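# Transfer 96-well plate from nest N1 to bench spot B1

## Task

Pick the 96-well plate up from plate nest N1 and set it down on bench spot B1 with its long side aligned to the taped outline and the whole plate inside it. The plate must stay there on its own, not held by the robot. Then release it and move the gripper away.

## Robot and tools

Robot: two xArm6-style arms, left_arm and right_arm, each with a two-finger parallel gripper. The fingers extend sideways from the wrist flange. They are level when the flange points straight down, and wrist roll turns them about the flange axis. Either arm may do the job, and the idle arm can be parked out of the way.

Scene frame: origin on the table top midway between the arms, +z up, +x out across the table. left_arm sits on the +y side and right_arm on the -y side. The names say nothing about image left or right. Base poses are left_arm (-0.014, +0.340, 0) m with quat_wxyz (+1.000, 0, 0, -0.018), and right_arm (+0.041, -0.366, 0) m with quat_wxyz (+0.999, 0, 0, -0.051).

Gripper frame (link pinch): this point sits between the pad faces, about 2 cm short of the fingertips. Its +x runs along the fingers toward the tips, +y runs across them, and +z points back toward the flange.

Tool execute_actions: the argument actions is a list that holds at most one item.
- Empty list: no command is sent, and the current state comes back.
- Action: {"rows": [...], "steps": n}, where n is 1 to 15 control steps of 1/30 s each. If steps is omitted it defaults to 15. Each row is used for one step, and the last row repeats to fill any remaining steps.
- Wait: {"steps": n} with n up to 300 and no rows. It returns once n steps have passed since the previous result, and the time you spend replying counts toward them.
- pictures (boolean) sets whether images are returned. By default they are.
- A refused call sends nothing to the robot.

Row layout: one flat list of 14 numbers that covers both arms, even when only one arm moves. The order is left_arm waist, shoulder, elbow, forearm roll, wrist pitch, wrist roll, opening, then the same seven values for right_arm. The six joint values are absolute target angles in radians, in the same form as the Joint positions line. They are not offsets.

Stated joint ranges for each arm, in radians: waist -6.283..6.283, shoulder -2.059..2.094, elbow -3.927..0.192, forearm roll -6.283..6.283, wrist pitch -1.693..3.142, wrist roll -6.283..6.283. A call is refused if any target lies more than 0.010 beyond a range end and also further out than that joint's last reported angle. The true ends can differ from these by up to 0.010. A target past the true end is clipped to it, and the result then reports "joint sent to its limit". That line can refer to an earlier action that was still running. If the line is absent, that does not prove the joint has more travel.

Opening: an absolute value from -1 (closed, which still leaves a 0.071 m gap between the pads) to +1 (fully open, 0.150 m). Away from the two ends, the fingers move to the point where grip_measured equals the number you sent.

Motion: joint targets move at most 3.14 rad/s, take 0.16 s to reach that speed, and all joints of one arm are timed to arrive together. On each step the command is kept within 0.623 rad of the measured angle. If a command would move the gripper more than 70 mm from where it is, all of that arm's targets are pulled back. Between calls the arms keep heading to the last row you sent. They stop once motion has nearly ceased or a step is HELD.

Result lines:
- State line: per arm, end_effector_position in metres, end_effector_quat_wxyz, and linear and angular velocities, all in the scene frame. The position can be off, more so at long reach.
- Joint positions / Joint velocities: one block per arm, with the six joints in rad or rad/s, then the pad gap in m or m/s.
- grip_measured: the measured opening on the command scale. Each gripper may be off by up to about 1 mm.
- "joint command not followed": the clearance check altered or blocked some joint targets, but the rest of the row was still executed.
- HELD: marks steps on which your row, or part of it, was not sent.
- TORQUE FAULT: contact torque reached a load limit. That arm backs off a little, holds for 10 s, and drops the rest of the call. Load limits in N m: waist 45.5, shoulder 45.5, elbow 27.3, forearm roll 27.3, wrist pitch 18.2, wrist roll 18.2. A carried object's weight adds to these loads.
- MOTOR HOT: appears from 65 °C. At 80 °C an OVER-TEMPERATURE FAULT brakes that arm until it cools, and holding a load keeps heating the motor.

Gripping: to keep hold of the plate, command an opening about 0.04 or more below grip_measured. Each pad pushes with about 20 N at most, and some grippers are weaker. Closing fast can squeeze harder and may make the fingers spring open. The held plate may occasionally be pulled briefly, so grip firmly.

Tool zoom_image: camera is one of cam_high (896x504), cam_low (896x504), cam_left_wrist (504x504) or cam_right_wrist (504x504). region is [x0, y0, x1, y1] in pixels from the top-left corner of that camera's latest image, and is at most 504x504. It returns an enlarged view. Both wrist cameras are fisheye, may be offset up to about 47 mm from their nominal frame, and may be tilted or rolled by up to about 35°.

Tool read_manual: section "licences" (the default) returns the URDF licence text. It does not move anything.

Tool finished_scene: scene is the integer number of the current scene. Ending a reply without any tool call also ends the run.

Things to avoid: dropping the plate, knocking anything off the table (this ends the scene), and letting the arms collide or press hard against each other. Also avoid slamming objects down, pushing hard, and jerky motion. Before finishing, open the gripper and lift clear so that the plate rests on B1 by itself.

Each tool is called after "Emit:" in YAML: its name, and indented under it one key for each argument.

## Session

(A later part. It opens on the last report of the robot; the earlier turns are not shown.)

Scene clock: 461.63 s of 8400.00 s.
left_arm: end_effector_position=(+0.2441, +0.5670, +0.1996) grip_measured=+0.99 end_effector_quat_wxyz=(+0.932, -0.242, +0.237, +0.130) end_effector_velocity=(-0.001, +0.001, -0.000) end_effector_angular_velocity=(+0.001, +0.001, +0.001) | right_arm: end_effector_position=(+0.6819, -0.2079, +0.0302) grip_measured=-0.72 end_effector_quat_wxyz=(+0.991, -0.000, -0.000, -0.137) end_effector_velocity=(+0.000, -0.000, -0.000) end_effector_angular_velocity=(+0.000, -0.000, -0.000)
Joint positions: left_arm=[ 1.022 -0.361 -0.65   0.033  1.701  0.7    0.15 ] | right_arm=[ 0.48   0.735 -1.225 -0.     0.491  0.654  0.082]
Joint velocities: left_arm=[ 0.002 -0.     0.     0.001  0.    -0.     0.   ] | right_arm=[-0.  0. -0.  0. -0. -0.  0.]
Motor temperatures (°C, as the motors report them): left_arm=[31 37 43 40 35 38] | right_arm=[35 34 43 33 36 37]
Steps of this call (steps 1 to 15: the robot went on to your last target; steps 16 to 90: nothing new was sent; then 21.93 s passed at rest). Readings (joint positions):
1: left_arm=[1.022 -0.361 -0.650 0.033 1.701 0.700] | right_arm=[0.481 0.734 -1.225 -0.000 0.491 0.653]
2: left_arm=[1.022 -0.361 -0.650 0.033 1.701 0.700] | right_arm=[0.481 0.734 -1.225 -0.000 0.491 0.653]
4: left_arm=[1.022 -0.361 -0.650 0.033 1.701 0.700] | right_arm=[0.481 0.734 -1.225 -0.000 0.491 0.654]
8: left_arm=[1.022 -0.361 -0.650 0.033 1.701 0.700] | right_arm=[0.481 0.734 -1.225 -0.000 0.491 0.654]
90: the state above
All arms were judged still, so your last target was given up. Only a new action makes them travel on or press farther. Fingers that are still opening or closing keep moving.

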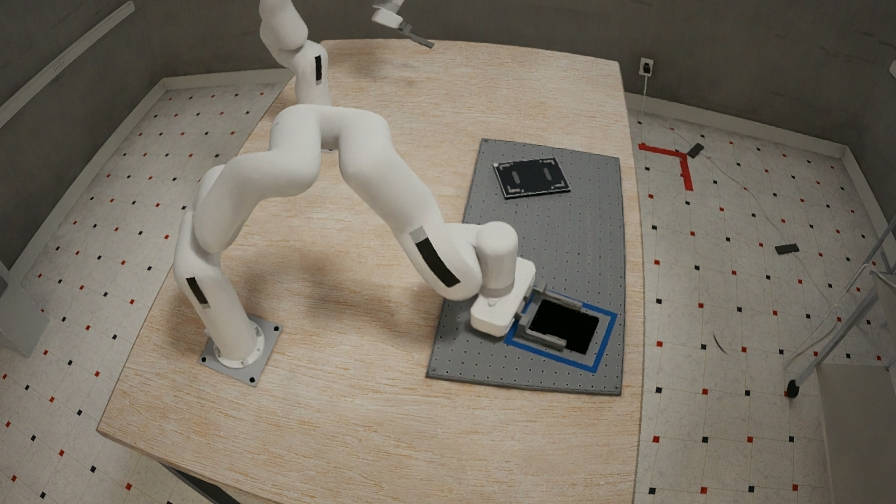

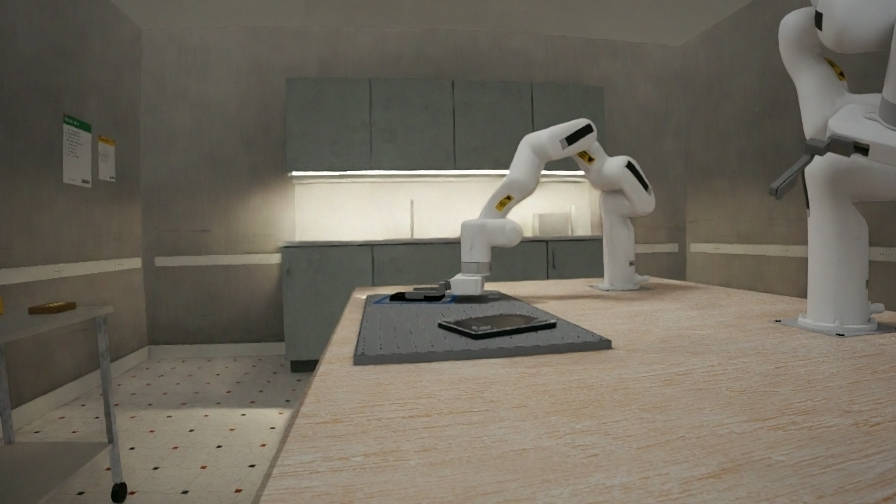

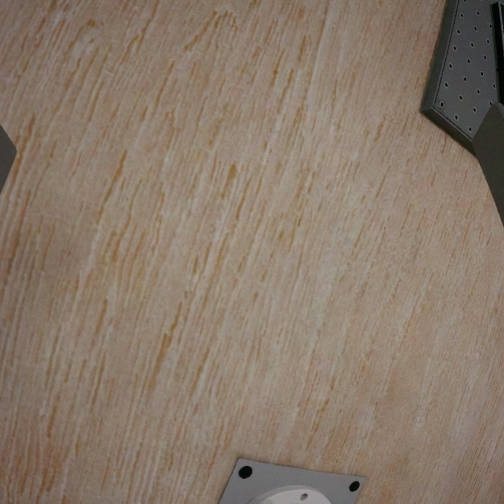

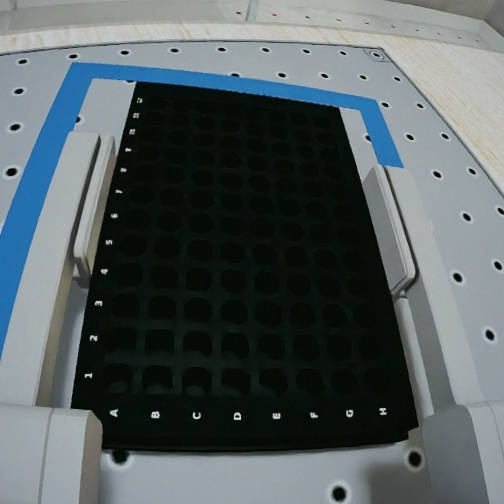

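Emit:
execute_actions:
  actions:
    - {"rows": [[1.022,-0.361,-0.65,0.033,1.701,0.7,1.0,0.4805,0.73455,-1.22519,0,0.49064,0.6535,-0.78],[1.022,-0.361,-0.65,0.033,1.701,0.7,1.0,0.4805,0.73455,-1.22519,0,0.49064,0.6535,-0.73],[1.022,-0.361,-0.65,0.033,1.701,0.7,1.0,0.4805,0.73455,-1.22519,0,0.49064,0.6535,-0.70],[1.022,-0.361,-0.65,0.033,1.701,0.7,1.0,0.4805,0.73455,-1.22519,0,0.49064,0.6535,-0.66],[1.022,-0.361,-0.65,0.033,1.701,0.7,1.0,0.4805,0.73455,-1.22519,0,0.49064,0.6535,-0.60],[1.022,-0.361,-0.65,0.033,1.701,0.7,1.0,0.4805,0.73455,-1.22519,0,0.49064,0.6535,-0.52],[1.022,-0.361,-0.65,0.033,1.701,0.7,1.0,0.4805,0.73455,-1.22519,0,0.49064,0.6535,-0.44],[1.022,-0.361,-0.65,0.033,1.701,0.7,1.0,0.4805,0.7340,-1.2247,0,0.4907,0.6535,-0.36],[1.022,-0.361,-0.65,0.033,1.701,0.7,1.0,0.4805,0.7302,-1.2216,0,0.4913,0.6535,-0.28],[1.022,-0.361,-0.65,0.033,1.701,0.7,1.0,0.4805,0.7210,-1.2137,0,0.4928,0.6535,-0.2],[1.022,-0.361,-0.65,0.033,1.701,0.7,1.0,0.4805,0.7048,-1.2001,0,0.4953,0.6535,-0.2],[1.022,-0.361,-0.65,0.033,1.701,0.7,1.0,0.4805,0.6809,-1.1800,0,0.4990,0.6535,-0.2],[1.022,-0.361,-0.65,0.033,1.701,0.7,1.0,0.4805,0.6492,-1.1532,0,0.5040,0.6535,-0.2],[1.022,-0.361,-0.65,0.033,1.701,0.7,1.0,0.4805,0.6101,-1.1202,0,0.5101,0.6535,-0.2],[1.022,-0.361,-0.65,0.033,1.701,0.7,1.0,0.4805,0.5646,-1.0819,0,0.5173,0.6535,-0.2]], "steps": 15}
  pictures: false

Emit:
execute_actions:
  actions:
    - {"rows": [[1.022,-0.361,-0.65,0.033,1.701,0.7,1.0,0.4805,0.5139,-1.0391,0,0.5252,0.6535,-0.2],[1.022,-0.361,-0.65,0.033,1.701,0.7,1.0,0.4805,0.4597,-0.9934,0,0.5337,0.6535,-0.2],[1.022,-0.361,-0.65,0.033,1.701,0.7,1.0,0.4805,0.4036,-0.9461,0,0.5425,0.6535,-0.2],[1.022,-0.361,-0.65,0.033,1.701,0.7,1.0,0.4805,0.3475,-0.8987,0,0.5513,0.6535,-0.2],[1.022,-0.361,-0.65,0.033,1.701,0.7,1.0,0.4805,0.2932,-0.8530,0,0.5598,0.6535,-0.2],[1.022,-0.361,-0.65,0.033,1.701,0.7,1.0,0.4805,0.2425,-0.8103,0,0.5677,0.6535,-0.2],[1.022,-0.361,-0.65,0.033,1.701,0.7,1.0,0.4805,0.1971,-0.7719,0,0.5749,0.6535,-0.2],[1.022,-0.361,-0.65,0.033,1.701,0.7,1.0,0.4805,0.1579,-0.7389,0,0.5810,0.6535,-0.2],[1.022,-0.361,-0.65,0.033,1.701,0.7,1.0,0.4805,0.1262,-0.7122,0,0.5859,0.6535,-0.2],[1.022,-0.361,-0.65,0.033,1.701,0.7,1.0,0.4805,0.1023,-0.6920,0,0.5897,0.6535,-0.2],[1.022,-0.361,-0.65,0.033,1.701,0.7,1.0,0.4805,0.0862,-0.6784,0,0.5922,0.6535,-0.2],[1.022,-0.361,-0.65,0.033,1.701,0.7,1.0,0.4805,0.0769,-0.6706,0,0.5937,0.6535,-0.2],[1.022,-0.361,-0.65,0.033,1.701,0.7,1.0,0.4805,0.0732,-0.6675,0,0.5943,0.6535,-0.2],[1.022,-0.361,-0.65,0.033,1.701,0.7,1.0,0.4805,0.0726,-0.6670,0,0.5944,0.6535,-0.2]], "steps": 15}

Scene clock: 480.93 s of 8400.00 s.
left_arm: end_effector_position=(+0.2441, +0.5670, +0.1996) grip_measured=+0.99 end_effector_quat_wxyz=(+0.932, -0.242, +0.237, +0.130) end_effector_velocity=(+0.000, -0.000, +0.000) end_effector_angular_velocity=(-0.001, -0.001, -0.000) | right_arm: end_effector_position=(+0.6752, -0.2105, +0.0413) grip_measured=-0.20 end_effector_quat_wxyz=(+0.991, -0.001, +0.001, -0.137) end_effector_velocity=(-0.080, -0.032, +0.152) end_effector_angular_velocity=(-0.000, +0.001, +0.000)
Joint positions: left_arm=[ 1.022 -0.361 -0.65   0.033  1.701  0.7    0.15 ] | right_arm=[ 0.48   0.689 -1.185 -0.     0.498  0.653  0.103]
Joint velocities: left_arm=[-0.001  0.     0.    -0.001  0.     0.001 -0.   ] | right_arm=[ 0.    -0.592  0.5    0.     0.093  0.     0.001]
Motor temperatures (°C, as the motors report them): left_arm=[31 37 43 40 35 38] | right_arm=[35 34 43 33 36 37]
Steps of this call (steps 1 to 90: nothing new was sent; then 15.80 s passed at rest; steps 91 to 105: all 15 steps of this action). Readings (joint positions):
91: left_arm=[1.022 -0.361 -0.650 0.033 1.701 0.700] | right_arm=[0.480 0.735 -1.225 -0.000 0.491 0.653]
92: left_arm=[1.022 -0.361 -0.650 0.033 1.701 0.700] | right_arm=[0.481 0.735 -1.225 -0.000 0.491 0.653]
94: left_arm=[1.022 -0.361 -0.650 0.033 1.701 0.700] | right_arm=[0.480 0.735 -1.225 -0.000 0.491 0.654]
98: left_arm=[1.022 -0.361 -0.650 0.033 1.701 0.700] | right_arm=[0.481 0.734 -1.225 -0.000 0.491 0.653]
105: the state above

Scene clock: 481.43 s of 8400.00 s.
left_arm: end_effector_position=(+0.2441, +0.5670, +0.1996) grip_measured=+0.99 end_effector_quat_wxyz=(+0.932, -0.242, +0.237, +0.130) end_effector_velocity=(-0.000, -0.000, -0.000) end_effector_angular_velocity=(-0.000, +0.001, -0.001) | right_arm: end_effector_position=(+0.5737, -0.2510, +0.1541) grip_measured=-0.20 end_effector_quat_wxyz=(+0.991, +0.000, -0.001, -0.137) end_effector_velocity=(-0.136, -0.055, +0.075) end_effector_angular_velocity=(-0.003, +0.008, -0.002)
Joint positions: left_arm=[ 1.022 -0.361 -0.65   0.033  1.701  0.7    0.15 ] | right_arm=[ 0.481  0.127 -0.714  0.     0.585  0.654  0.103]
Joint velocities: left_arm=[-0.001 -0.     0.     0.     0.    -0.     0.   ] | right_arm=[-0.001 -0.606  0.518  0.     0.097  0.001 -0.   ]
Motor temperatures (°C, as the motors report them): left_arm=[31 37 43 40 35 38] | right_arm=[35 34 43 33 36 37]
Steps of this call (steps 1 to 15: all 15 steps of this action). Readings (joint positions):
1: left_arm=[1.022 -0.361 -0.650 0.033 1.701 0.700] | right_arm=[0.480 0.666 -1.166 -0.000 0.502 0.653]
2: left_arm=[1.022 -0.361 -0.650 0.033 1.701 0.700] | right_arm=[0.480 0.639 -1.143 -0.000 0.506 0.653]
4: left_arm=[1.022 -0.361 -0.650 0.033 1.701 0.700] | right_arm=[0.480 0.568 -1.085 -0.000 0.517 0.653]
8: left_arm=[1.022 -0.361 -0.650 0.033 1.701 0.700] | right_arm=[0.481 0.397 -0.943 -0.000 0.543 0.654]
15: the state above

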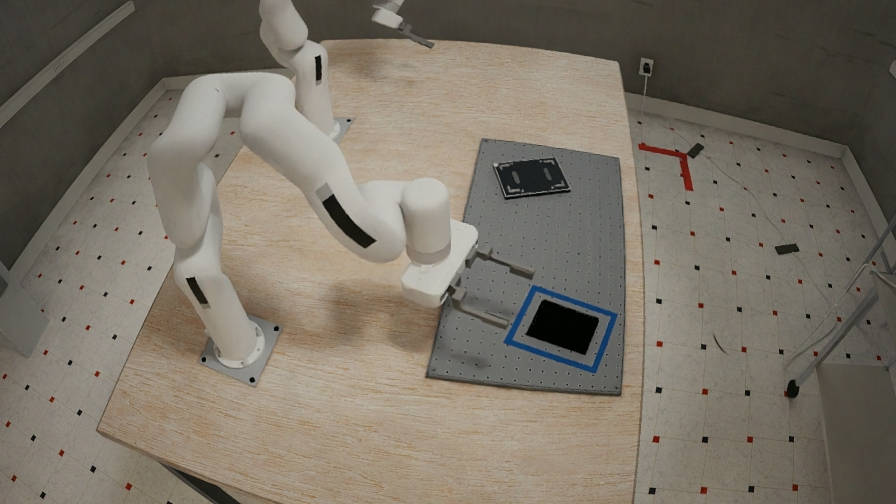

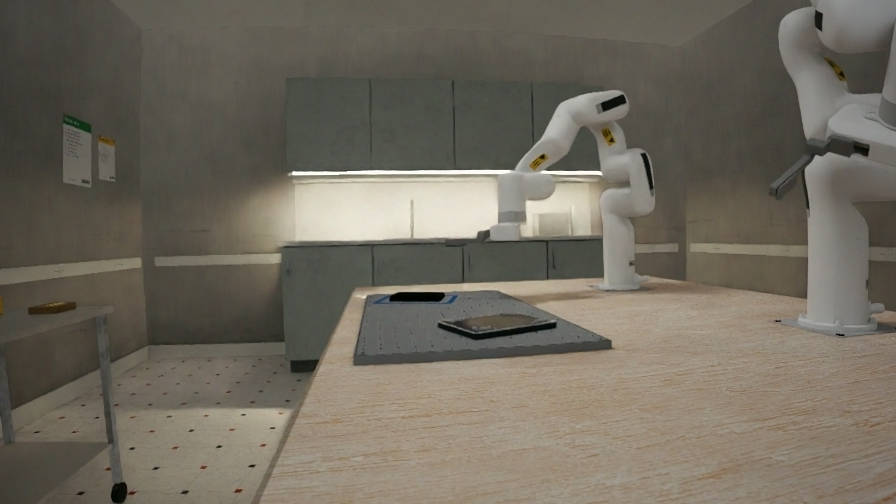

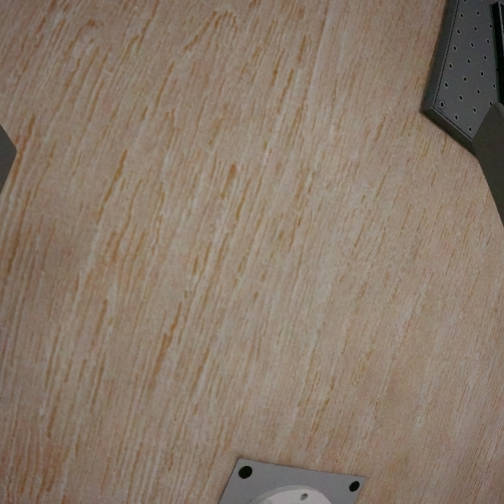

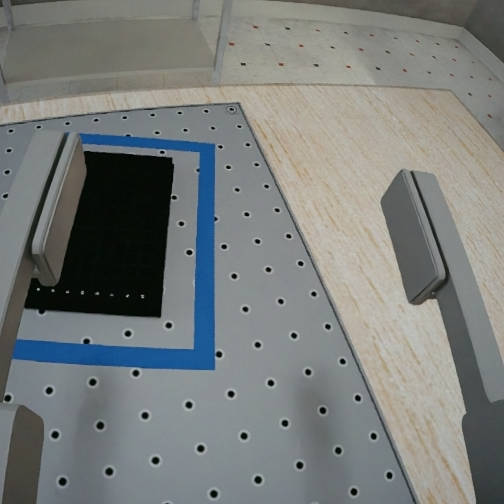

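Emit:
zoom_image:
  camera: "cam_high"
  region: [480, 270, 640, 390]

Emit:
execute_actions:
  actions: []
  pictures: false

Region (480, 270, 640, 390) of cam_high's 896x504 image, scaled by 3.150, with more detail than that image has; it fills the top 378 rows of this view, and the rest is white.

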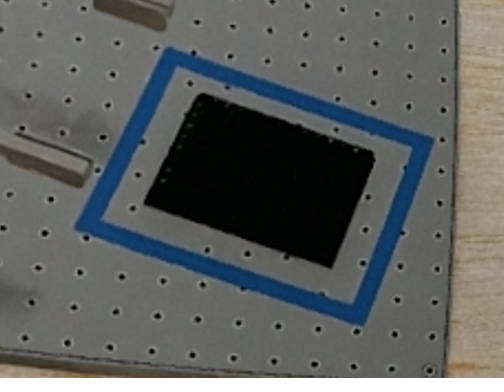

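Scene clock: 483.13 s of 8400.00 s.
left_arm: end_effector_position=(+0.2441, +0.5670, +0.1996) grip_measured=+0.99 end_effector_quat_wxyz=(+0.932, -0.242, +0.237, +0.130) end_effector_velocity=(-0.000, +0.000, -0.000) end_effector_angular_velocity=(+0.000, +0.000, +0.001) | right_arm: end_effector_position=(+0.5610, -0.2560, +0.1600) grip_measured=-0.20 end_effector_quat_wxyz=(+0.991, -0.000, -0.000, -0.137) end_effector_velocity=(-0.001, -0.000, -0.001) end_effector_angular_velocity=(-0.001, +0.002, -0.000)
Joint positions: left_arm=[ 1.022 -0.361 -0.65   0.033  1.701  0.7    0.15 ] | right_arm=[ 0.48   0.073 -0.667  0.     0.594  0.653  0.103]
Joint velocities: left_arm=[ 0.001 -0.     0.     0.     0.    -0.    -0.   ] | right_arm=[-0.     0.     0.001  0.     0.     0.     0.   ]
Motor temperatures (°C, as the motors report them): left_arm=[31 37 43 40 35 38] | right_arm=[35 34 43 33 36 37]
Steps of this call (steps 1 to 30: the robot went on to your last target; steps 31 to 51: nothing new was sent). Readings (joint positions):
1: left_arm=[1.022 -0.361 -0.650 0.033 1.701 0.700] | right_arm=[0.481 0.110 -0.700 0.000 0.588 0.654]
2: left_arm=[1.022 -0.361 -0.650 0.033 1.701 0.700] | right_arm=[0.481 0.099 -0.690 0.000 0.590 0.654]
4: left_arm=[1.022 -0.361 -0.650 0.033 1.701 0.700] | right_arm=[0.481 0.087 -0.678 0.000 0.592 0.654]
8: left_arm=[1.022 -0.361 -0.650 0.033 1.701 0.700] | right_arm=[0.480 0.077 -0.670 -0.000 0.594 0.653]
51: the state above
All arms were judged still, so your last target was given up. Only a new action makes them travel on or press farther. Fingers that are still opening or closing keep moving.

The plate sits centred and lengthwise inside the taped outline, and the arm is clear and still. Ending scene 1.

Emit:
finished_scene:
  scene: 1

The scene is finished: the task was done.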